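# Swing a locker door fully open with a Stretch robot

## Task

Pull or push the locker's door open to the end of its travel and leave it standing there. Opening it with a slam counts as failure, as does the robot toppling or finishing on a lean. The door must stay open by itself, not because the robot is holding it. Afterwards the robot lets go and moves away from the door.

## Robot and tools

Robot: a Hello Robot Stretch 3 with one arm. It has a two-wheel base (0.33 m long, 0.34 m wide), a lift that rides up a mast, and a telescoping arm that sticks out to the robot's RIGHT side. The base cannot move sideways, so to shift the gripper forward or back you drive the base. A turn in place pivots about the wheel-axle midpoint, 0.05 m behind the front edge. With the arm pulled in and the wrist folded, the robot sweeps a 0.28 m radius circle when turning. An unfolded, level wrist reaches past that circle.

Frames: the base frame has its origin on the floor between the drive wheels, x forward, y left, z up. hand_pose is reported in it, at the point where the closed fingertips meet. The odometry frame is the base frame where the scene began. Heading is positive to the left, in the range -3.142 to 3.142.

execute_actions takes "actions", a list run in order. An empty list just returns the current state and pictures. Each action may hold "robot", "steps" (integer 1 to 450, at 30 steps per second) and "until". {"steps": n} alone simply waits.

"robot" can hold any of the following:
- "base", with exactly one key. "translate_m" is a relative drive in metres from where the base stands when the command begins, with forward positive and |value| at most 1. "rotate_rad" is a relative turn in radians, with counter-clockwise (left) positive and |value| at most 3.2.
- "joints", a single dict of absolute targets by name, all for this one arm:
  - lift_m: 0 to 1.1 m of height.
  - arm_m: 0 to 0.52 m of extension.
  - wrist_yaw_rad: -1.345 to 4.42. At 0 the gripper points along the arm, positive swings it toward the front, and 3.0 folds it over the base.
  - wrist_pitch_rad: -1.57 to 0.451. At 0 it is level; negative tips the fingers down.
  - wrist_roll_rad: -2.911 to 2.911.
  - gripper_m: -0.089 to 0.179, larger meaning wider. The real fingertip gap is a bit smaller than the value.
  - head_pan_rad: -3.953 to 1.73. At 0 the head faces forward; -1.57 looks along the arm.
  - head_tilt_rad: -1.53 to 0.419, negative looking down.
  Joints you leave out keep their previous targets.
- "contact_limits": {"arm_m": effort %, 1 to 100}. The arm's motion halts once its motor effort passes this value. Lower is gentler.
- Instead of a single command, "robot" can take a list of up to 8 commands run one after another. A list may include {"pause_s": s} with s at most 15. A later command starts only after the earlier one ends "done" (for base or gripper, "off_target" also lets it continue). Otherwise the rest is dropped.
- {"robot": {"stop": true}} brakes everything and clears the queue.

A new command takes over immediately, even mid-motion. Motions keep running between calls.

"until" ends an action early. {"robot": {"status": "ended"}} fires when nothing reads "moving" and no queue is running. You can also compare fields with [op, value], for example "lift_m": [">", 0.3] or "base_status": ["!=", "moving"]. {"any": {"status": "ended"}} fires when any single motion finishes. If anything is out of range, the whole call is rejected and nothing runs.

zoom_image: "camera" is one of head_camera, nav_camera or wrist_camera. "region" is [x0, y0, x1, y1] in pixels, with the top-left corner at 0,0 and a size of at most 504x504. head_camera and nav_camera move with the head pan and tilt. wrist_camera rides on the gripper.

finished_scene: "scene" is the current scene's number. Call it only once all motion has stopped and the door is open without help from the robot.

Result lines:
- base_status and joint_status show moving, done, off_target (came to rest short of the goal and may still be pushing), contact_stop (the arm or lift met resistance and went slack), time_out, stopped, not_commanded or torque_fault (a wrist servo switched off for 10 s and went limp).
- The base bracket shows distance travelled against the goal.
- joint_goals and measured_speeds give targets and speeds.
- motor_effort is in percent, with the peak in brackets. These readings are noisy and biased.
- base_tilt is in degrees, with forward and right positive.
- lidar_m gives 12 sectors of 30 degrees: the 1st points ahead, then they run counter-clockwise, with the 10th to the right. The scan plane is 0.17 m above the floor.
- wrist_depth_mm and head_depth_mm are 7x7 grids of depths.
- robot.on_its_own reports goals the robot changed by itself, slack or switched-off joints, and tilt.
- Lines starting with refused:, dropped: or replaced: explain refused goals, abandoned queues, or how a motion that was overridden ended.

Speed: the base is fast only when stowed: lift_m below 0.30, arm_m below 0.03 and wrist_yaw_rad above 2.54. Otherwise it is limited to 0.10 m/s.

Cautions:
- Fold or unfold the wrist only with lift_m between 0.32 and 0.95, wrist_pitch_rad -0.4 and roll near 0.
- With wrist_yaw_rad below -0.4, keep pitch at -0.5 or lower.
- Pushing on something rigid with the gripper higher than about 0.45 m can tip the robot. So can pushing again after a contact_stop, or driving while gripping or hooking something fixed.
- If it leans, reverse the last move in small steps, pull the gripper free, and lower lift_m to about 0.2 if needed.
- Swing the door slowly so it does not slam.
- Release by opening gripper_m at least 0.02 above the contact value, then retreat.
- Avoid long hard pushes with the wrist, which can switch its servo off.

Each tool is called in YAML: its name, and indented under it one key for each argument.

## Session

execute_actions:
  actions: []

Scene clock: 0.00 s.
robot.base_odometry: x=+0.000 y=+0.000 heading=+0.000 (m, m, rad; robot's odometry frame)
robot.turned_by_wheels: +0.000 (rad since the last result)
robot.turned_by_imu: +0.000 (rad since the last result)
robot.base_tilt: forward=-0.2 right=-1.7 (deg)
robot.lidar_m: 2.77 2.86 2.04 2.02 2.35 2.07 1.53 1.96 1.54 1.47 1.54 2.08
robot.head_depth_mm: 2172 2712 2703 2754 2761 2825 2084 / 2168 2691 2735 2732 2760 2816 2095 / 2130 2679 2732 2709 2735 2789 2097 / 1947 2634 2673 2688 2727 2777 2121 / 1946 2615 2689 2714 2733 2740 2120 / 1924 2609 2646 2680 2687 2701 2146 / 1924 2621 2639 2664 2671 2708 2133
robot.base_status: not_commanded
robot.joint_positions: lift_m=+0.318 arm_m=+0.000 wrist_yaw_rad=+2.990 wrist_pitch_rad=-0.518 wrist_roll_rad=-0.010 gripper_m=+0.037 head_pan_rad=+0.016 head_tilt_rad=+0.009
robot.joint_goals: lift_m=+0.318 arm_m=+0.000 wrist_yaw_rad=+2.990 wrist_pitch_rad=-0.518 wrist_roll_rad=-0.010 gripper_m=+0.037 head_pan_rad=+0.016 head_tilt_rad=+0.009
robot.joint_status: lift_m=not_commanded arm_m=not_commanded wrist_yaw_rad=not_commanded wrist_pitch_rad=not_commanded wrist_roll_rad=not_commanded gripper_m=not_commanded head_pan_rad=not_commanded head_tilt_rad=not_commanded
robot.measured_speeds: translate_m=+0.000 rotate_rad=+0.000 lift_m=+0.000 arm_m=+0.000 wrist_yaw_rad=+0.000 wrist_pitch_rad=+0.000 wrist_roll_rad=+0.000 head_pan_rad=+0.000 head_tilt_rad=+0.000
robot: refusals=0 queue=idle queue_left=0
robot.motor_effort: left_wheel=-1 right_wheel=+0 lift_m=+32 arm_m=-1 wrist_yaw_rad=+0 wrist_pitch_rad=+4 wrist_roll_rad=+1 gripper_m=+0 head_pan_rad=-1 head_tilt_rad=+2 (%)
robot.hand_pose: x=+0.0106 y=+0.0636 z=+0.3091 quat_wxyz=(+0.232, +0.691, +0.130, +0.672) (m; robot's base frame)
robot.wrist_depth_mm: - - - - - - - / - - - - - - - / 797 810 793 780 790 778 774 / 672 660 640 657 650 644 645 / 566 565 - 559 567 550 542 / 497 516 - - - 480 468 / 443 - - - 429 430 426
pictures: head_camera (sideways: a quarter turn clockwise sets it upright), nav_camera (sideways: a quarter turn counterclockwise sets it upright), wrist_camera
camera_calibration (this result's frames):
head_camera: T_world_to_cam=[[-0.0307458, 0.0326252, -0.998995, 1.31954], [0.00228786, 0.999467, 0.0325702, -0.0453457], [0.999525, -0.00128416, -0.030804, -0.00840348], [0, 0, 0, 1]] pos_world=[0.0490736, 0.00226037, 1.31943]
nav_camera: T_world_to_cam=[[-0.0547561, 0.0157257, 0.998376, -1.25445], [-0.0433417, -0.998971, 0.013358, 0.0403409], [0.997559, -0.0425399, 0.0553813, -0.113671], [0, 0, 0, 1]] pos_world=[0.0464529, 0.055191, 1.25817]
wrist_camera: T_world_to_cam=[[0.992388, -0.122587, 0.0117522, -0.00613131], [-0.0699955, -0.639998, -0.765182, 0.31146], [0.101323, 0.758535, -0.643707, 0.312591], [0, 0, 0, 1]] pos_world=[-0.00378712, -0.0385291, 0.439613]
Images, in order (width x height): head_camera 896x504, nav_camera 672x504, wrist_camera 644x364.

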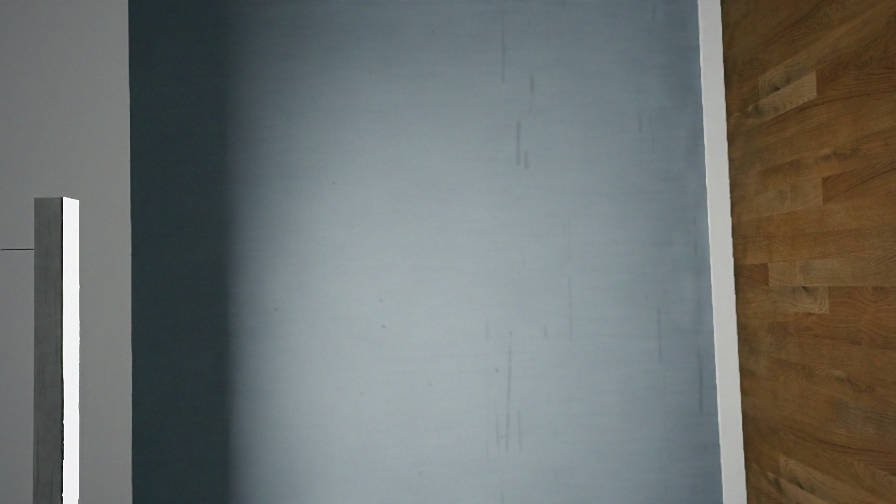

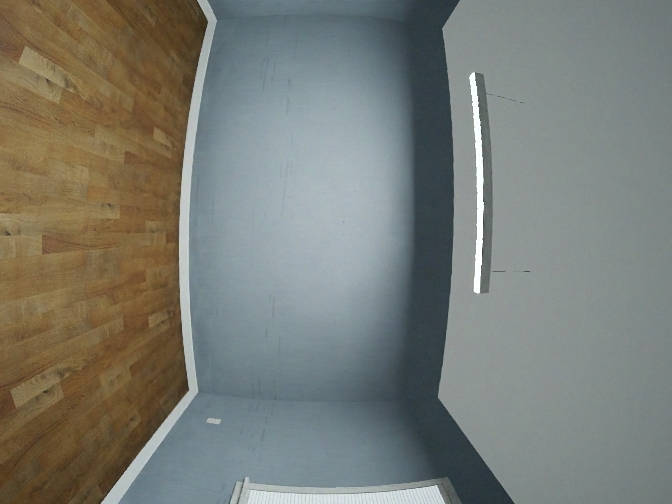

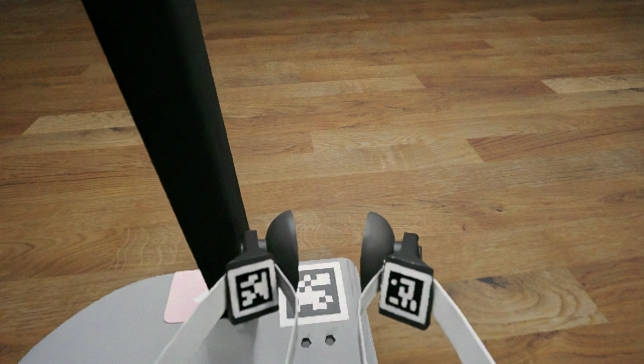

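execute_actions:
  actions:
    - {"robot": {"joints": {"lift_m": 0.28, "head_pan_rad": -3.14, "head_tilt_rad": -0.3}}, "steps": 60, "until": {"robot": {"lift_m": ["<", 0.295]}}}
    - {"robot": {"base": {"translate_m": -0.85}}, "steps": 150, "until": {"robot": {"head_pan_rad_status": ["!=", "moving"]}}}

Scene clock: 35.20 s.
robot.base_odometry: x=-0.317 y=+0.000 heading=+0.000 (m, m, rad; robot's odometry frame)
robot.turned_by_wheels: +0.000 (rad since the last result)
robot.turned_by_imu: +0.001 (rad since the last result)
robot.base_tilt: forward=+0.3 right=-1.9 (deg)
robot.lidar_m: 3.11 3.19 2.12 2.27 2.35 1.74 1.21 1.73 1.55 1.48 1.55 2.09
robot.head_depth_mm: 1467 1556 1666 1778 1914 1825 1463 / 1450 1545 1653 1763 1895 1824 1470 / 1450 1540 1633 1744 1883 1833 1478 / 1429 1515 1620 1692 1101 1825 1485 / 1426 1506 1614 1659 1108 1717 1477 / 1412 1512 1602 1662 1116 1843 1483 / 1394 1492 1575 1645 1115 1779 1489
robot.base_status: moving (translate_m -0.3173 of -0.8500)
robot.joint_positions: lift_m=+0.280 arm_m=+0.000 wrist_yaw_rad=+2.990 wrist_pitch_rad=-0.518 wrist_roll_rad=-0.010 gripper_m=+0.037 head_pan_rad=-3.133 head_tilt_rad=-0.297
robot.joint_goals: lift_m=+0.280 arm_m=+0.000 wrist_yaw_rad=+2.990 wrist_pitch_rad=-0.518 wrist_roll_rad=-0.010 gripper_m=+0.037 head_pan_rad=-3.140 head_tilt_rad=-0.300
robot.joint_status: lift_m=done arm_m=not_commanded wrist_yaw_rad=not_commanded wrist_pitch_rad=not_commanded wrist_roll_rad=not_commanded gripper_m=not_commanded head_pan_rad=done head_tilt_rad=done
robot.measured_speeds: translate_m=-0.294 rotate_rad=+0.000 lift_m=+0.000 arm_m=+0.000 wrist_yaw_rad=+0.000 wrist_pitch_rad=+0.000 wrist_roll_rad=+0.000 head_pan_rad=+0.000 head_tilt_rad=+0.000
robot: refusals=0 queue=running queue_left=0
robot.motor_effort: left_wheel=-1(6) right_wheel=-1(5) lift_m=+22(31) arm_m=-1(0) wrist_yaw_rad=+0(0) wrist_pitch_rad=+5(5) wrist_roll_rad=+1(0) gripper_m=+1(1) head_pan_rad=-4(25) head_tilt_rad=-1(19) (%)
robot.hand_pose: x=+0.0106 y=+0.0635 z=+0.2712 quat_wxyz=(+0.232, +0.691, +0.130, +0.672) (m; robot's base frame)
robot.wrist_depth_mm: - - - - - - - / 916 - 903 914 877 886 901 / 749 734 717 731 715 718 694 / 606 611 599 597 601 593 598 / 509 508 - 529 512 505 510 / 464 - - - - 436 446 / - - - - 388 394 390
pictures: head_camera (sideways: a quarter turn clockwise sets it upright), nav_camera (sideways: a quarter turn counterclockwise sets it upright), wrist_camera
camera_calibration (this result's frames):
head_camera: T_world_to_cam=[[0.330086, -0.0302164, -0.943467, 1.24466], [-0.0184694, -0.999503, 0.0255492, -0.0360668], [-0.94377, 0.00899185, -0.33048, 0.393522], [0, 0, 0, 1]] pos_world=[-0.0401156, -0.00197828, 1.30527]
nav_camera: T_world_to_cam=[[-0.248685, -0.0187837, 0.968402, -1.21385], [0.0437742, 0.998572, 0.0306101, 0.017358], [-0.967595, 0.0500033, -0.247508, 0.292607], [0, 0, 0, 1]] pos_world=[-0.0195022, -0.0547651, 1.24739]
wrist_camera: T_world_to_cam=[[0.992389, -0.122582, 0.0117386, -0.00567992], [-0.0700501, -0.640351, -0.764881, 0.282309], [0.101278, 0.758237, -0.644064, 0.288324], [0, 0, 0, 1]] pos_world=[-0.00378828, -0.0385372, 0.401699]
Images, in order (width x height): head_camera 896x504, nav_camera 672x504, wrist_camera 644x364.

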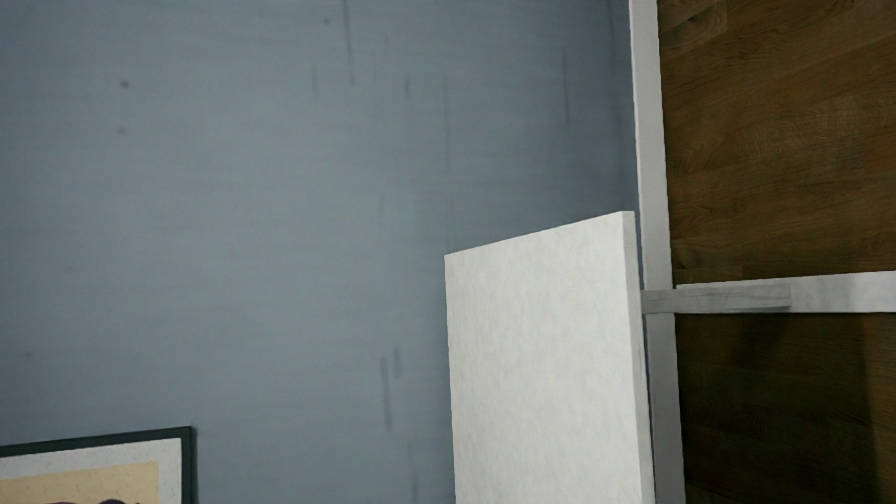

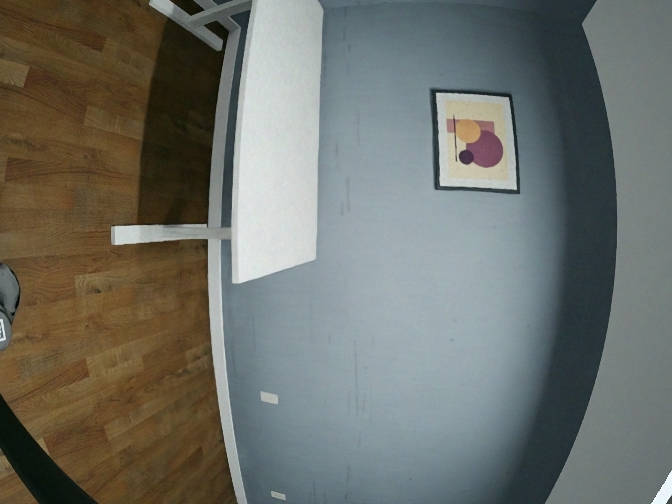

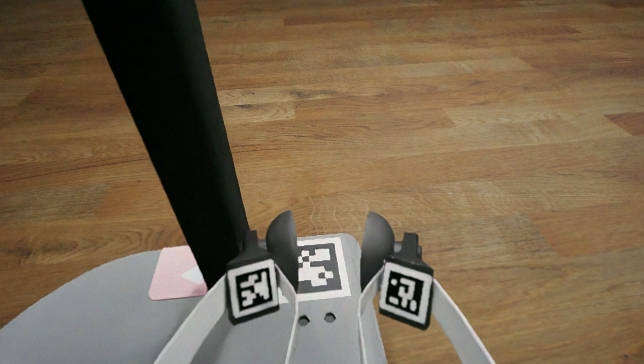

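That's a table, not the locker. I'll stop and look to the left.

execute_actions:
  actions:
    - {"robot": {"stop": true}, "steps": 1}
    - {"robot": {"joints": {"head_pan_rad": -3.95, "head_tilt_rad": -0.1}}, "steps": 60, "until": {"robot": {"status": "ended"}}}

Scene clock: 39.27 s.
robot.base_odometry: x=-0.850 y=+0.000 heading=+0.000 (m, m, rad; robot's odometry frame)
robot.turned_by_wheels: +0.000 (rad since the last result)
robot.turned_by_imu: +0.000 (rad since the last result)
robot.base_tilt: forward=-0.1 right=-1.6 (deg)
robot.lidar_m: 3.62 3.26 2.35 2.26 1.65 1.19 0.68 1.18 1.43 1.48 1.54 2.10
robot.head_depth_mm: - - - - - - - / - - - - - - - / - 1796 1852 1907 1987 2043 1749 / 1570 1628 1666 1727 1769 1809 1768 / 1424 1451 1488 1534 1565 1603 1646 / 1300 1320 1335 1373 1401 1436 1478 / 1181 1196 1230 1251 1276 1307 1335
robot.base_status: done (translate_m -0.8500 of -0.8500)
robot.joint_positions: lift_m=+0.280 arm_m=+0.000 wrist_yaw_rad=+2.990 wrist_pitch_rad=-0.519 wrist_roll_rad=-0.010 gripper_m=+0.037 head_pan_rad=-3.930 head_tilt_rad=-0.112
robot.joint_goals: lift_m=+0.280 arm_m=+0.000 wrist_yaw_rad=+2.990 wrist_pitch_rad=-0.519 wrist_roll_rad=-0.010 gripper_m=+0.037 head_pan_rad=-3.950 head_tilt_rad=-0.100
robot.joint_status: lift_m=done arm_m=not_commanded wrist_yaw_rad=not_commanded wrist_pitch_rad=not_commanded wrist_roll_rad=not_commanded gripper_m=not_commanded head_pan_rad=off_target head_tilt_rad=done
robot.measured_speeds: translate_m=+0.000 rotate_rad=+0.000 lift_m=+0.000 arm_m=+0.000 wrist_yaw_rad=+0.000 wrist_pitch_rad=+0.000 wrist_roll_rad=+0.000 head_pan_rad=+0.000 head_tilt_rad=+0.000
robot: refusals=0 queue=dropped queue_left=0
robot.motor_effort: left_wheel=+0(1) right_wheel=+0(2) lift_m=+22(22) arm_m=+0(0) wrist_yaw_rad=+0(0) wrist_pitch_rad=+5(5) wrist_roll_rad=+0(0) gripper_m=+0(0) head_pan_rad=-3(29) head_tilt_rad=+4(17) (%)
robot.hand_pose: x=+0.0106 y=+0.0635 z=+0.2711 quat_wxyz=(+0.232, +0.691, +0.130, +0.672) (m; robot's base frame)
robot.wrist_depth_mm: - - - - - - - / 926 - 930 952 929 882 874 / 729 754 710 713 724 718 706 / 614 597 621 592 601 578 583 / 516 512 - 521 523 505 497 / 464 - - - - 443 436 / - - - - 385 394 390
pictures: head_camera (sideways: a quarter turn clockwise sets it upright), nav_camera (sideways: a quarter turn counterclockwise sets it upright), wrist_camera
camera_calibration (this result's frames):
head_camera: T_world_to_cam=[[0.0831128, -0.130533, -0.987954, 1.30432], [-0.724145, -0.68899, 0.0301127, -0.03771], [-0.684622, 0.712919, -0.151788, 0.159364], [0, 0, 0, 1]] pos_world=[-0.0266091, 0.0306605, 1.31393]
nav_camera: T_world_to_cam=[[-0.0590119, 0.0357983, 0.997615, -1.25328], [0.748125, 0.663242, 0.0204541, 0.0262772], [-0.660928, 0.747548, -0.0659208, 0.0543671], [0, 0, 0, 1]] pos_world=[-0.0576841, -0.013205, 1.25333]
wrist_camera: T_world_to_cam=[[0.992389, -0.12258, 0.0117329, -0.00567713], [-0.070073, -0.640501, -0.764754, 0.282231], [0.101258, 0.758111, -0.644216, 0.288367], [0, 0, 0, 1]] pos_world=[-0.00378881, -0.0385406, 0.401674]
Images, in order (width x height): head_camera 896x504, nav_camera 672x504, wrist_camera 644x364.

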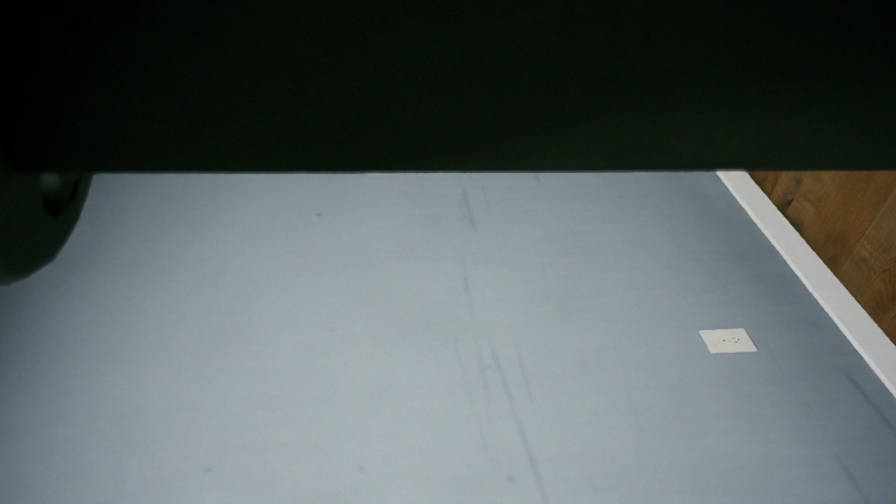

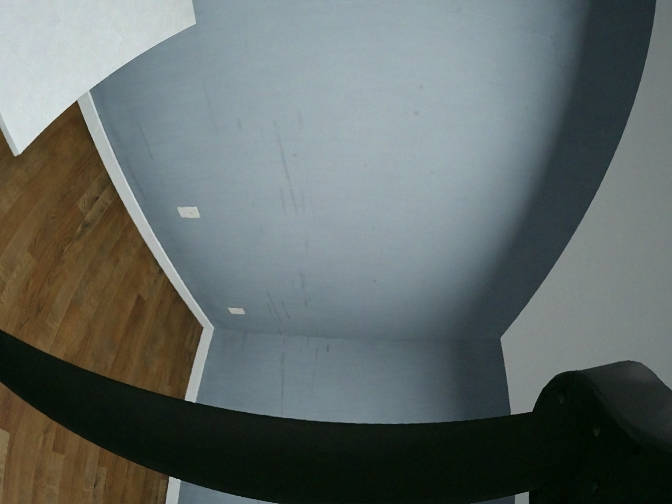

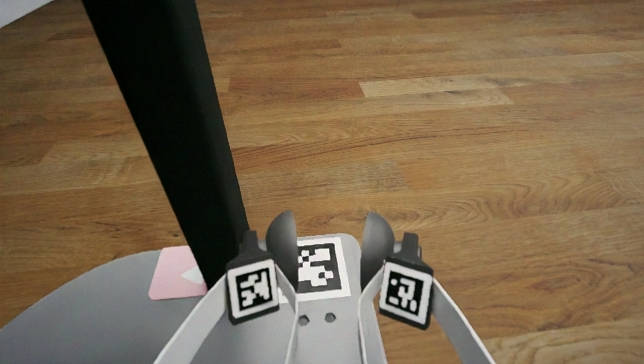

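execute_actions:
  actions:
    - {"robot": {"base": {"rotate_rad": 0.754}, "joints": {"head_pan_rad": 0.42, "head_tilt_rad": -0.2, "gripper_m": 0.007}}, "steps": 90, "until": {"robot": {"base_status": ["!=", "moving"]}}}
    - {"robot": {"base": {"translate_m": 1.0}}, "steps": 200, "until": {"robot": {"translate_m": [">=", 0.8]}}}
    - {"robot": {"base": {"translate_m": 1.0}}, "steps": 200, "until": {"robot": {"translate_m": [">=", 0.5], "translate_m_goal": ["=", 1.0], "x": [">", -0.1]}}}
    - {"robot": {"base": {"translate_m": 0.62}}, "steps": 2}

Scene clock: 77.40 s.
robot.base_odometry: x=+0.124 y=+0.915 heading=+0.754 (m, m, rad; robot's odometry frame)
robot.turned_by_wheels: +0.754 (rad since the last result)
robot.turned_by_imu: +0.757 (rad since the last result)
robot.base_tilt: forward=-0.1 right=-1.9 (deg)
robot.lidar_m: 1.63 1.10 1.36 1.54 2.14 2.13 1.91 2.39 2.40 2.71 2.64 2.64
robot.head_depth_mm: 1552 1637 1742 1825 1953 2001 1603 / 1476 1547 1621 1714 1814 1884 1611 / 1392 1457 1545 1615 1705 1780 1564 / 1008 1056 1097 1157 1218 1279 1353 / 962 999 1042 1113 1144 1211 1282 / 950 1021 1123 1248 1377 1449 1519 / 1154 1193 1245 1299 1354 1408 1476
robot.base_status: moving (translate_m +0.0196 of +0.6200)
robot.joint_positions: lift_m=+0.280 arm_m=+0.000 wrist_yaw_rad=+2.990 wrist_pitch_rad=-0.519 wrist_roll_rad=-0.010 gripper_m=+0.007 head_pan_rad=+0.413 head_tilt_rad=-0.198
robot.joint_goals: lift_m=+0.280 arm_m=+0.000 wrist_yaw_rad=+2.990 wrist_pitch_rad=-0.519 wrist_roll_rad=-0.010 gripper_m=+0.007 head_pan_rad=+0.420 head_tilt_rad=-0.200
robot.joint_status: lift_m=done arm_m=not_commanded wrist_yaw_rad=not_commanded wrist_pitch_rad=not_commanded wrist_roll_rad=not_commanded gripper_m=done head_pan_rad=done head_tilt_rad=done
robot.measured_speeds: translate_m=+0.294 rotate_rad=+0.000 lift_m=+0.000 arm_m=+0.000 wrist_yaw_rad=+0.000 wrist_pitch_rad=+0.000 wrist_roll_rad=+0.000 head_pan_rad=+0.000 head_tilt_rad=+0.000
robot: refusals=0 queue=running queue_left=0
robot.motor_effort: left_wheel=+0(6) right_wheel=+3(7) lift_m=+22(22) arm_m=+0(0) wrist_yaw_rad=+0(0) wrist_pitch_rad=+5(5) wrist_roll_rad=+1(1) gripper_m=+0(80) head_pan_rad=+2(29) head_tilt_rad=-1(9) (%)
robot.hand_pose: x=+0.0106 y=+0.0635 z=+0.2711 quat_wxyz=(+0.232, +0.691, +0.130, +0.672) (m; robot's base frame)
robot.wrist_depth_mm: - - - - - - - / 946 - 921 905 894 909 882 / 739 747 741 718 711 703 713 / 609 600 608 598 596 592 573 / 523 524 - 537 508 503 498 / 457 - - - 449 445 438 / - - - - 388 390 386
pictures: head_camera (sideways: a quarter turn clockwise sets it upright), nav_camera (sideways: a quarter turn counterclockwise sets it upright), wrist_camera
camera_calibration (this result's frames):
head_camera: T_world_to_cam=[[-0.228831, -0.064135, -0.971351, 1.28449], [-0.378599, 0.925134, 0.028107, -0.0372034], [0.896827, 0.374184, -0.235981, 0.259305], [0, 0, 0, 1]] pos_world=[0.0472958, 0.0197715, 1.30993]
nav_camera: T_world_to_cam=[[0.132831, 0.0763389, 0.988195, -1.24207], [0.350017, -0.936402, 0.0252895, 0.0224131], [0.927278, 0.342525, -0.151103, 0.155564], [0, 0, 0, 1]] pos_world=[0.0128887, 0.0625213, 1.25035]
wrist_camera: T_world_to_cam=[[0.992389, -0.122579, 0.0117304, -0.00567661], [-0.0700829, -0.640565, -0.7647, 0.282195], [0.10125, 0.758058, -0.64428, 0.288389], [0, 0, 0, 1]] pos_world=[-0.00378901, -0.0385476, 0.401665]
Images, in order (width x height): head_camera 896x504, nav_camera 672x504, wrist_camera 644x364.

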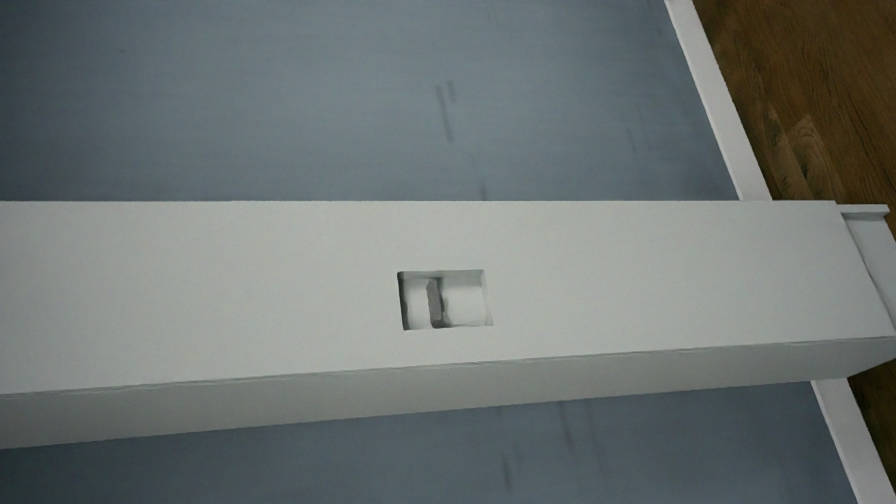

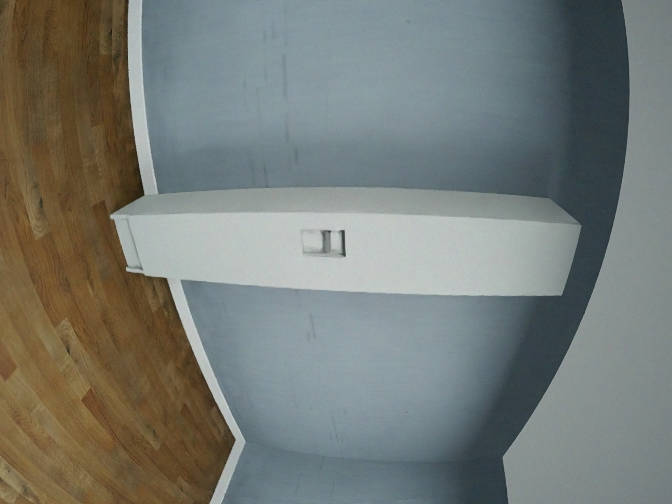

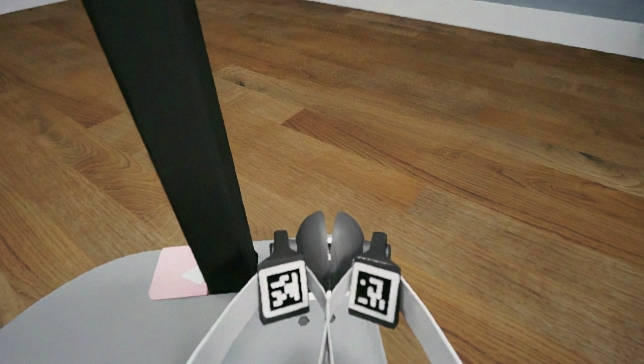

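zoom_image:
  camera: "head_camera"
  region: [760, 160, 896, 400]

zoom_image:
  camera: "head_camera"
  region: [370, 190, 530, 380]

Region (760, 160, 896, 400) of head_camera's 896x504 image, scaled by 2.100, with more detail than that image has; it fills the left 286 columns of this view, and the rest is white.

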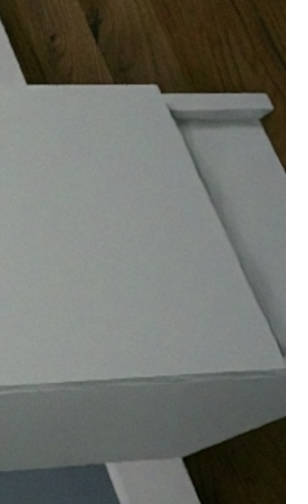

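Region (370, 190, 530, 380) of head_camera's 896x504 image, scaled by 2.653, with more detail than that image has; it fills the left 424 columns of this view, and the rest is white.

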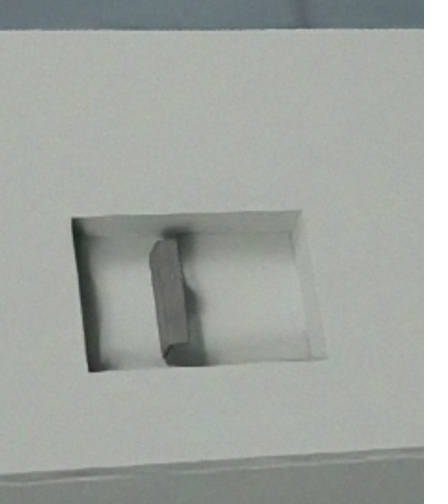

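execute_actions:
  actions:
    - {"robot": {"base": {"rotate_rad": 2.387}, "joints": {"wrist_pitch_rad": -0.4, "wrist_roll_rad": 0.0, "head_pan_rad": -1.57, "head_tilt_rad": -0.45}}, "steps": 2}
    - {"robot": {"joints": {"lift_m": 0.853}}, "steps": 60, "until": {"robot": {"lift_m": [">", 0.335]}}}
    - {"robot": {"joints": {"wrist_yaw_rad": 0.0}}, "steps": 150, "until": {"robot": {"wrist_yaw_rad": ["<", 0.9]}}}
    - {"robot": {"joints": {"wrist_pitch_rad": 0.022, "wrist_roll_rad": 1.571}}, "steps": 300, "until": {"robot": {"status": "ended"}}}

Scene clock: 143.63 s.
robot.base_odometry: x=+0.562 y=+1.326 heading=+3.141 (m, m, rad; robot's odometry frame)
robot.turned_by_wheels: +2.387 (rad since the last result)
robot.turned_by_imu: +2.387 (rad since the last result)
robot.base_tilt: forward=-0.2 right=-1.6 (deg)
robot.lidar_m: 2.57 2.50 2.91 2.81 2.90 2.28 2.19 1.39 0.67 0.64 1.00 1.34
robot.head_depth_mm: 797 883 965 1066 1195 1351 1389 / 524 569 628 712 1147 1326 1373 / 520 564 618 684 767 869 978 / 517 561 634 698 743 864 - / 514 556 625 689 750 848 977 / 511 553 613 699 1119 1294 1319 / 770 843 921 1018 1131 1278 1320
robot.base_status: done (rotate_rad +2.3869 of +2.3870)
robot.joint_positions: lift_m=+0.853 arm_m=+0.000 wrist_yaw_rad=+0.001 wrist_pitch_rad=+0.000 wrist_roll_rad=+1.567 gripper_m=+0.007 head_pan_rad=-1.563 head_tilt_rad=-0.445
robot.joint_goals: lift_m=+0.853 arm_m=+0.000 wrist_yaw_rad=+0.000 wrist_pitch_rad=+0.022 wrist_roll_rad=+1.571 gripper_m=+0.007 head_pan_rad=-1.570 head_tilt_rad=-0.450
robot.joint_status: lift_m=done arm_m=not_commanded wrist_yaw_rad=done wrist_pitch_rad=done wrist_roll_rad=done gripper_m=done head_pan_rad=done head_tilt_rad=done
robot.measured_speeds: translate_m=+0.000 rotate_rad=+0.000 lift_m=+0.000 arm_m=+0.000 wrist_yaw_rad=+0.000 wrist_pitch_rad=+0.000 wrist_roll_rad=+0.000 head_pan_rad=+0.000 head_tilt_rad=+0.000
robot: refusals=0 queue=done queue_left=0
robot.motor_effort: left_wheel=-3(6) right_wheel=+1(7) lift_m=+41(44) arm_m=+0(1) wrist_yaw_rad=-1(3) wrist_pitch_rad=+7(6) wrist_roll_rad=+3(6) gripper_m=+0(1) head_pan_rad=-2(28) head_tilt_rad=-2(16) (%)
robot.hand_pose: x=-0.0211 y=-0.4010 z=+0.9671 quat_wxyz=(+0.003, +0.000, -1.000, +0.000) (m; robot's base frame)
robot.wrist_depth_mm: 378 370 370 369 369 368 363 / 378 378 379 375 373 372 373 / 388 388 389 385 386 378 381 / 401 394 427 429 393 392 392 / 418 407 413 435 408 397 403 / 758 766 750 - 741 733 718 / 807 776 773 783 761 779 742
pictures: head_camera (sideways: a quarter turn clockwise sets it upright), nav_camera (sideways: a quarter turn counterclockwise sets it upright), wrist_camera
camera_calibration (this result's frames):
head_camera: T_world_to_cam=[[0.0294603, 0.465352, -0.884635, 1.16973], [0.999513, -0.0228609, 0.0212603, -0.0366883], [-0.0103301, -0.884831, -0.465798, 0.563922], [0, 0, 0, 1]] pos_world=[0.00803527, -0.0461971, 1.29823]
nav_camera: T_world_to_cam=[[0.019651, -0.38855, 0.921218, -1.15388], [-0.998491, 0.039622, 0.0380111, 0.0140872], [-0.0512697, -0.920575, -0.387185, 0.4688], [0, 0, 0, 1]] pos_world=[0.060776, -0.0173315, 1.24395]
wrist_camera: T_world_to_cam=[[-0.0183878, -0.0193449, -0.999644, 0.958879], [0.983392, 0.180205, -0.0215762, 0.147347], [0.180558, -0.983439, 0.01571, -0.242792], [0, 0, 0, 1]] pos_world=[-0.0834305, -0.246775, 0.965531]
Images, in order (width x height): head_camera 896x504, nav_camera 672x504, wrist_camera 644x364.

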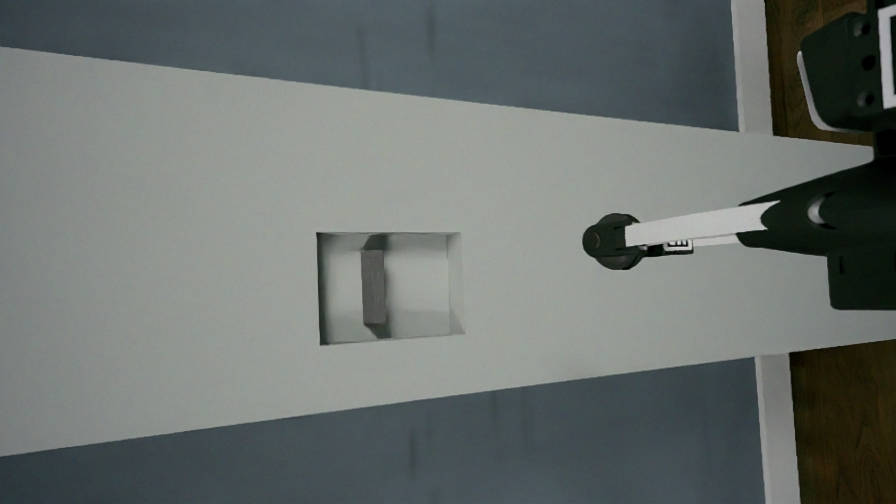

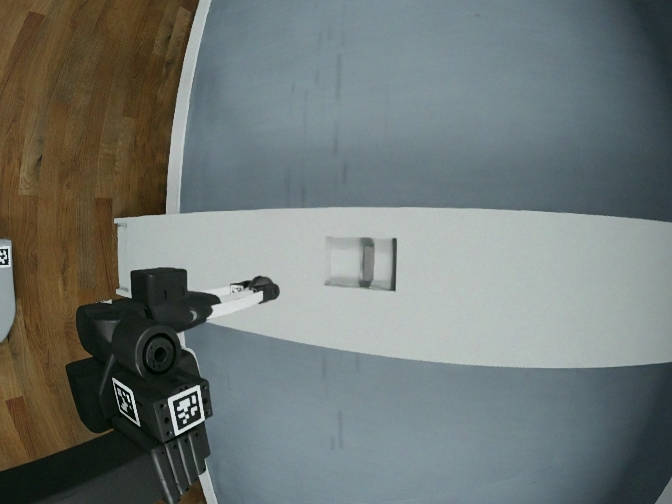

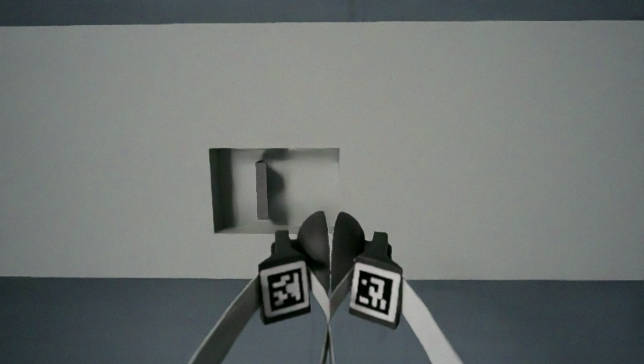

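execute_actions:
  actions:
    - {"robot": {"base": {"translate_m": 0.0225}, "joints": {"lift_m": 0.881, "arm_m": 0.19}, "contact_limits": {"arm_m": 15}}, "steps": 200, "until": {"robot": {"status": "ended"}}}

Scene clock: 176.37 s.
robot.base_odometry: x=+0.540 y=+1.326 heading=+3.141 (m, m, rad; robot's odometry frame)
robot.turned_by_wheels: +0.000 (rad since the last result)
robot.turned_by_imu: +0.002 (rad since the last result)
robot.base_tilt: forward=-0.1 right=-1.5 (deg)
robot.lidar_m: 2.55 2.49 2.92 2.81 2.90 2.31 2.21 1.39 0.67 0.64 0.99 1.34
robot.head_depth_mm: 539 861 962 1062 - - 1312 / 522 569 623 679 - 1380 1291 / 521 564 618 675 - 898 1000 / 515 560 643 697 - 874 987 / 513 556 610 684 749 864 1023 / 515 569 900 1003 1139 1288 1313 / 778 842 920 1016 1132 1278 1322
robot.base_status: done (translate_m +0.0225 of +0.0225)
robot.joint_positions: lift_m=+0.881 arm_m=+0.190 wrist_yaw_rad=+0.001 wrist_pitch_rad=+0.001 wrist_roll_rad=+1.567 gripper_m=+0.007 head_pan_rad=-1.563 head_tilt_rad=-0.445
robot.joint_goals: lift_m=+0.881 arm_m=+0.190 wrist_yaw_rad=+0.000 wrist_pitch_rad=+0.022 wrist_roll_rad=+1.571 gripper_m=+0.007 head_pan_rad=-1.570 head_tilt_rad=-0.450
robot.joint_status: lift_m=done arm_m=done wrist_yaw_rad=done wrist_pitch_rad=done wrist_roll_rad=done gripper_m=done head_pan_rad=done head_tilt_rad=done
robot.measured_speeds: translate_m=+0.000 rotate_rad=+0.000 lift_m=+0.000 arm_m=+0.000 wrist_yaw_rad=+0.000 wrist_pitch_rad=+0.000 wrist_roll_rad=+0.000 head_pan_rad=+0.000 head_tilt_rad=+0.000
robot: refusals=0 queue=done queue_left=0
robot.motor_effort: left_wheel=-3(4) right_wheel=+2(5) lift_m=+42(45) arm_m=+3(4) wrist_yaw_rad=-1(1) wrist_pitch_rad=+7(7) wrist_roll_rad=+3(3) gripper_m=+0(1) head_pan_rad=-3(3) head_tilt_rad=-2(2) (%)
robot.contact_limits: arm_m 15 (drawing in: default 21, maximum 34; extending or still: default 28, maximum 46)
robot.hand_pose: x=-0.0212 y=-0.5909 z=+0.9952 quat_wxyz=(+0.002, +0.000, -1.000, +0.000) (m; robot's base frame)
robot.wrist_depth_mm: 193 192 192 190 189 188 188 / 198 198 197 196 195 194 193 / 206 203 202 201 203 198 198 / 211 212 238 238 208 205 204 / 216 217 247 243 212 211 208 / 223 223 242 - 219 216 217 / 230 228 226 227 225 224 223
pictures: head_camera (sideways: a quarter turn clockwise sets it upright), nav_camera (sideways: a quarter turn counterclockwise sets it upright), wrist_camera
camera_calibration (this result's frames):
head_camera: T_world_to_cam=[[0.0295133, 0.465348, -0.884635, 1.16973], [0.99951, -0.0229748, 0.0212603, -0.0366883], [-0.0104309, -0.884829, -0.465798, 0.563923], [0, 0, 0, 1]] pos_world=[0.00803, -0.0461973, 1.29823]
nav_camera: T_world_to_cam=[[0.0196067, -0.388552, 0.921218, -1.15388], [-0.998487, 0.0397358, 0.0380111, 0.0140872], [-0.0513746, -0.92057, -0.387185, 0.4688], [0, 0, 0, 1]] pos_world=[0.060774, -0.0173377, 1.24395]
wrist_camera: T_world_to_cam=[[-0.0181097, -0.019599, -0.999644, 0.983108], [0.983433, 0.180009, -0.0213453, 0.181889], [0.180363, -0.98347, 0.0160144, -0.430368], [0, 0, 0, 1]] pos_world=[-0.0834497, -0.436728, 0.993532]
Images, in order (width x height): head_camera 896x504, nav_camera 672x504, wrist_camera 644x364.

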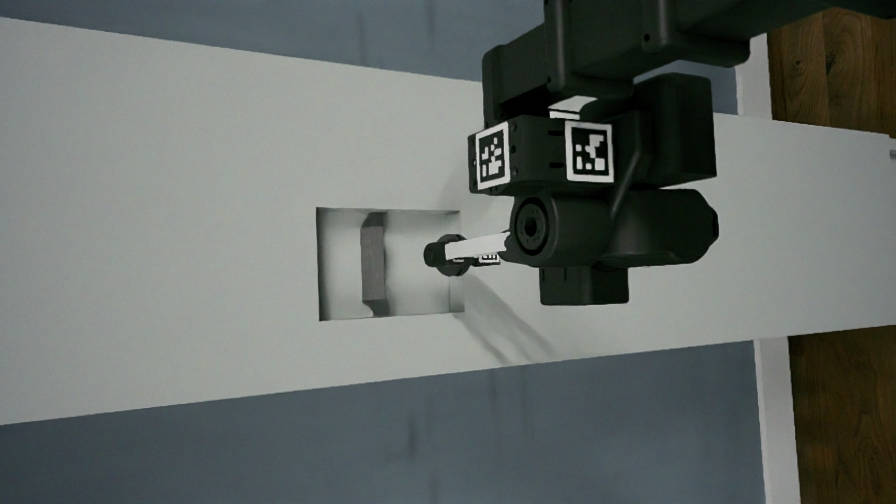

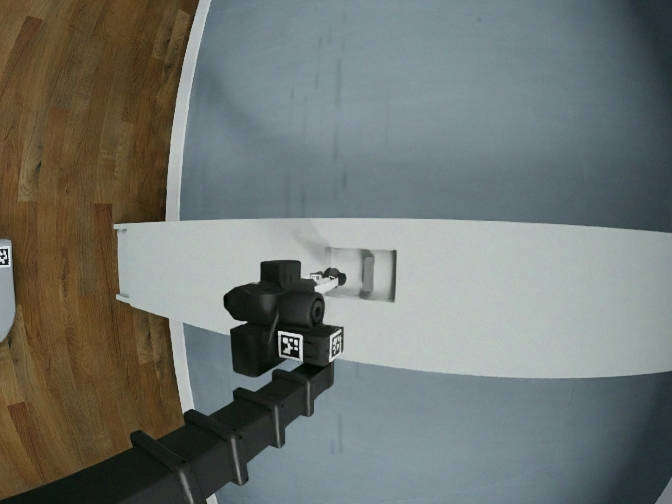

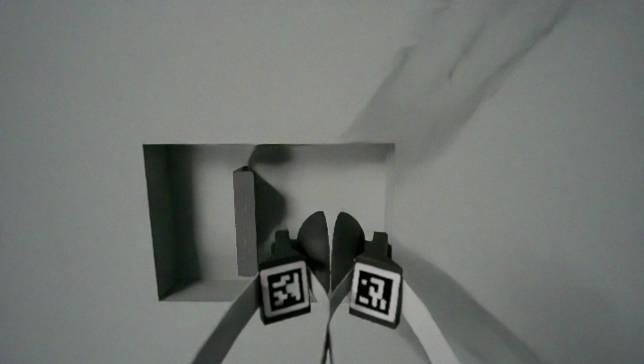

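zoom_image:
  camera: "wrist_camera"
  region: [130, 120, 430, 330]

Region (130, 120, 430, 330) of wrist_camera's 644x364 image, scaled by 1.680; it fills the top 353 rows of this view, and the rest is white.

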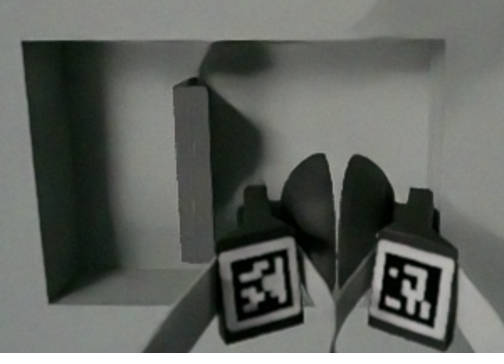

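execute_actions:
  actions:
    - {"robot": {"joints": {"lift_m": 0.885}}, "steps": 8}
    - {"robot": {"joints": {"arm_m": 0.247}, "contact_limits": {"arm_m": 11}}, "steps": 120, "until": {"robot": {"status": "ended"}}}

Scene clock: 228.73 s.
robot.base_odometry: x=+0.540 y=+1.326 heading=+3.141 (m, m, rad; robot's odometry frame)
robot.turned_by_wheels: +0.000 (rad since the last result)
robot.turned_by_imu: +0.001 (rad since the last result)
robot.base_tilt: forward=-0.2 right=-1.6 (deg)
robot.lidar_m: 2.56 2.49 2.91 2.81 2.90 2.31 2.22 1.38 0.67 0.64 0.99 1.34
robot.head_depth_mm: 537 858 964 1051 - - 1311 / 522 568 624 671 - 1274 1285 / 519 564 618 660 - 868 1000 / 515 560 643 694 - 855 987 / 513 558 608 681 752 865 1023 / 514 569 901 1007 1143 1285 1322 / 777 840 921 1015 1130 1279 1317
robot.base_status: done (translate_m +0.0225 of +0.0225)
robot.joint_positions: lift_m=+0.885 arm_m=+0.247 wrist_yaw_rad=+0.001 wrist_pitch_rad=+0.001 wrist_roll_rad=+1.567 gripper_m=+0.007 head_pan_rad=-1.563 head_tilt_rad=-0.445
robot.joint_goals: lift_m=+0.885 arm_m=+0.247 wrist_yaw_rad=+0.000 wrist_pitch_rad=+0.022 wrist_roll_rad=+1.571 gripper_m=+0.007 head_pan_rad=-1.570 head_tilt_rad=-0.450
robot.joint_status: lift_m=done arm_m=done wrist_yaw_rad=done wrist_pitch_rad=done wrist_roll_rad=done gripper_m=done head_pan_rad=done head_tilt_rad=done
robot.measured_speeds: translate_m=+0.000 rotate_rad=+0.000 lift_m=+0.000 arm_m=+0.000 wrist_yaw_rad=+0.000 wrist_pitch_rad=+0.000 wrist_roll_rad=+0.000 head_pan_rad=+0.000 head_tilt_rad=+0.000
robot: refusals=0 queue=done queue_left=0
robot.motor_effort: left_wheel=-2(2) right_wheel=+2(2) lift_m=+42(42) arm_m=+3(3) wrist_yaw_rad=+0(1) wrist_pitch_rad=+7(7) wrist_roll_rad=+3(3) gripper_m=+0(0) head_pan_rad=-3(3) head_tilt_rad=-3(2) (%)
robot.contact_limits: arm_m 11 (drawing in: default 21, maximum 34; extending or still: default 28, maximum 46)
robot.hand_pose: x=-0.0212 y=-0.6479 z=+0.9992 quat_wxyz=(+0.002, +0.000, -1.000, +0.000) (m; robot's base frame)
robot.wrist_depth_mm: 140 139 138 138 138 136 136 / 143 143 143 141 141 141 139 / 148 147 146 145 145 145 144 / 152 181 181 182 172 148 147 / 156 187 187 185 164 152 152 / 161 192 192 - 159 157 156 / 167 179 188 187 172 162 162
pictures: head_camera (sideways: a quarter turn clockwise sets it upright), nav_camera (sideways: a quarter turn counterclockwise sets it upright), wrist_camera
camera_calibration (this result's frames):
head_camera: T_world_to_cam=[[0.0295133, 0.465348, -0.884635, 1.16973], [0.99951, -0.0229747, 0.0212603, -0.0366883], [-0.0104308, -0.884829, -0.465798, 0.563923], [0, 0, 0, 1]] pos_world=[0.00803001, -0.0461973, 1.29823]
nav_camera: T_world_to_cam=[[0.0196068, -0.388552, 0.921218, -1.15388], [-0.998487, 0.0397357, 0.0380111, 0.0140872], [-0.0513745, -0.92057, -0.387185, 0.468801], [0, 0, 0, 1]] pos_world=[0.060774, -0.0173377, 1.24395]
wrist_camera: T_world_to_cam=[[-0.0181099, -0.019599, -0.999644, 0.985991], [0.983433, 0.180009, -0.0213455, 0.192235], [0.180363, -0.98347, 0.0160144, -0.486486], [0, 0, 0, 1]] pos_world=[-0.0834497, -0.493724, 0.997534]
Images, in order (width x height): head_camera 896x504, nav_camera 672x504, wrist_camera 644x364.

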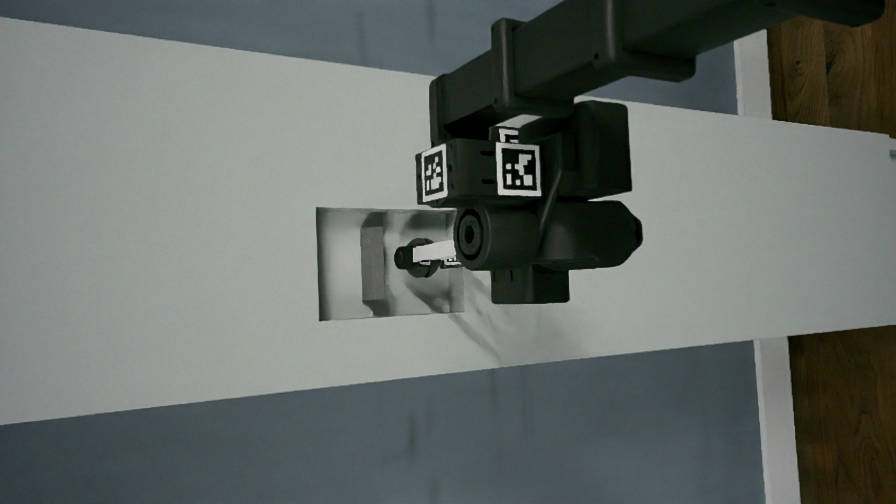

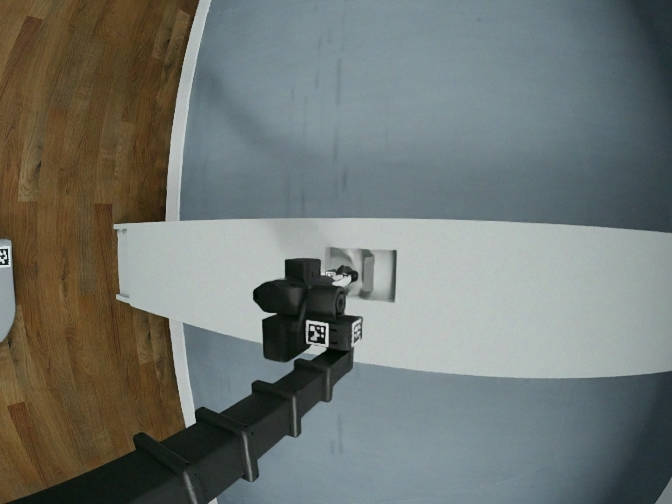

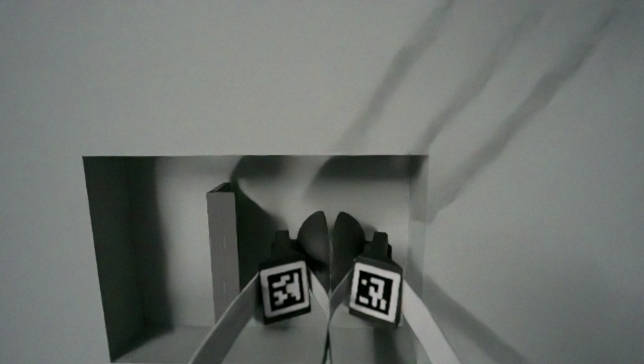

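execute_actions:
  actions:
    - {"robot": {"joints": {"gripper_m": 0.12, "lift_m": 0.899}}, "steps": 120, "until": {"robot": {"status": "ended"}}}

Scene clock: 239.33 s.
robot.base_odometry: x=+0.540 y=+1.326 heading=+3.141 (m, m, rad; robot's odometry frame)
robot.turned_by_wheels: +0.000 (rad since the last result)
robot.turned_by_imu: +0.001 (rad since the last result)
robot.base_tilt: forward=-0.2 right=-1.7 (deg)
robot.lidar_m: 2.55 2.49 2.91 2.82 2.91 2.31 2.22 1.39 0.67 0.64 0.99 1.34
robot.head_depth_mm: 538 861 966 1052 - 1388 1316 / 524 567 623 - 1004 1272 1280 / 518 564 619 - - 869 999 / 516 560 629 696 790 859 986 / 511 555 607 680 751 865 1026 / 514 565 900 1005 1141 1287 1320 / 778 844 921 1018 1136 1286 1319
robot.base_status: done (translate_m +0.0225 of +0.0225)
robot.joint_positions: lift_m=+0.899 arm_m=+0.247 wrist_yaw_rad=+0.001 wrist_pitch_rad=-0.016 wrist_roll_rad=+1.567 gripper_m=+0.118 head_pan_rad=-1.563 head_tilt_rad=-0.445
robot.joint_goals: lift_m=+0.899 arm_m=+0.247 wrist_yaw_rad=+0.000 wrist_pitch_rad=+0.022 wrist_roll_rad=+1.571 gripper_m=+0.120 head_pan_rad=-1.570 head_tilt_rad=-0.450
robot.joint_status: lift_m=done arm_m=done wrist_yaw_rad=done wrist_pitch_rad=done wrist_roll_rad=done gripper_m=done head_pan_rad=done head_tilt_rad=done
robot.measured_speeds: translate_m=+0.000 rotate_rad=+0.000 lift_m=+0.000 arm_m=+0.000 wrist_yaw_rad=+0.000 wrist_pitch_rad=+0.000 wrist_roll_rad=+0.000 head_pan_rad=+0.000 head_tilt_rad=+0.000
robot: refusals=0 queue=done queue_left=0
robot.motor_effort: left_wheel=-2(2) right_wheel=+1(1) lift_m=+41(46) arm_m=+3(3) wrist_yaw_rad=+0(1) wrist_pitch_rad=+13(21) wrist_roll_rad=+3(3) gripper_m=+45(99) head_pan_rad=-3(3) head_tilt_rad=-2(2) (%)
robot.contact_limits: arm_m 11 (drawing in: default 21, maximum 34; extending or still: default 28, maximum 46)
robot.hand_pose: x=-0.0212 y=-0.6476 z=+1.0088 quat_wxyz=(+0.002, +0.000, -1.000, -0.009) (m; robot's base frame)
robot.wrist_depth_mm: 138 138 138 138 138 139 137 / 141 142 141 142 141 141 141 / 145 146 145 145 146 145 145 / 150 177 181 181 180 149 150 / 154 177 184 186 181 154 154 / 159 178 - 192 - 158 158 / 163 165 179 187 179 163 164
pictures: head_camera (sideways: a quarter turn clockwise sets it upright), nav_camera (sideways: a quarter turn counterclockwise sets it upright), wrist_camera
camera_calibration (this result's frames):
head_camera: T_world_to_cam=[[0.0295133, 0.465348, -0.884635, 1.16973], [0.99951, -0.0229747, 0.0212603, -0.0366883], [-0.0104308, -0.884829, -0.465798, 0.563923], [0, 0, 0, 1]] pos_world=[0.00803001, -0.0461973, 1.29823]
nav_camera: T_world_to_cam=[[0.0196068, -0.388552, 0.921218, -1.15388], [-0.998487, 0.0397357, 0.0380111, 0.0140872], [-0.0513745, -0.92057, -0.387185, 0.468801], [0, 0, 0, 1]] pos_world=[0.060774, -0.0173377, 1.24395]
wrist_camera: T_world_to_cam=[[-0.0181204, -0.00256993, -0.999833, 1.00689], [0.983434, 0.18034, -0.0182867, 0.189505], [0.180357, -0.983601, -0.000740474, -0.469458], [0, 0, 0, 1]] pos_world=[-0.0834507, -0.493347, 1.00984]
Images, in order (width x height): head_camera 896x504, nav_camera 672x504, wrist_camera 644x364.

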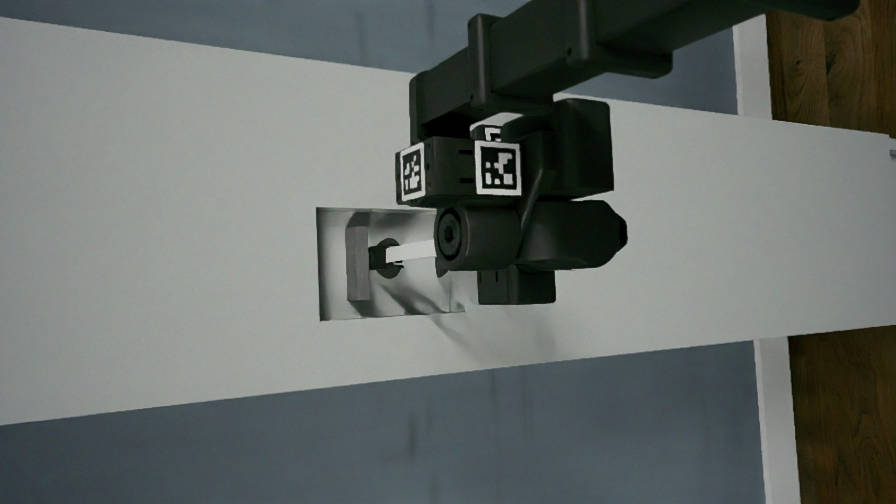

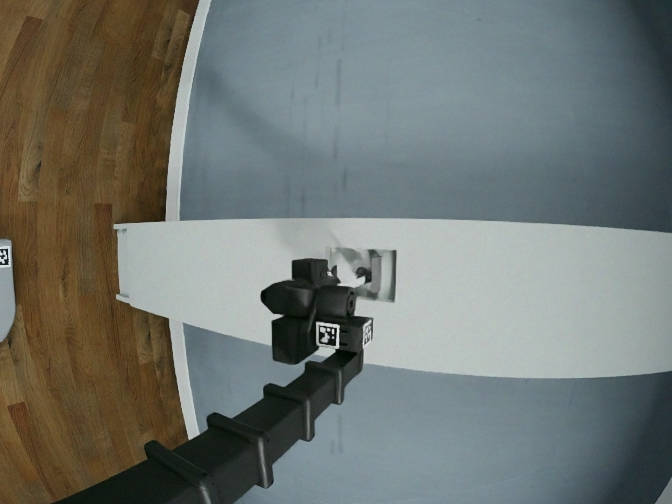

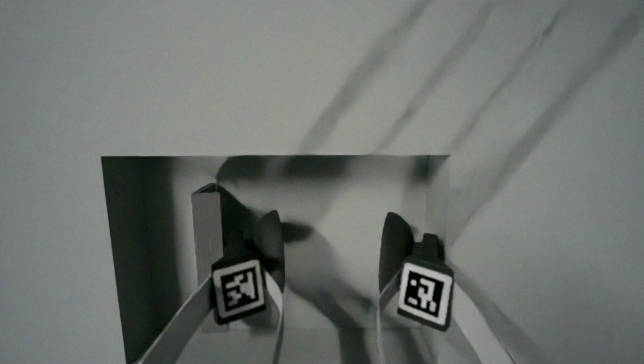

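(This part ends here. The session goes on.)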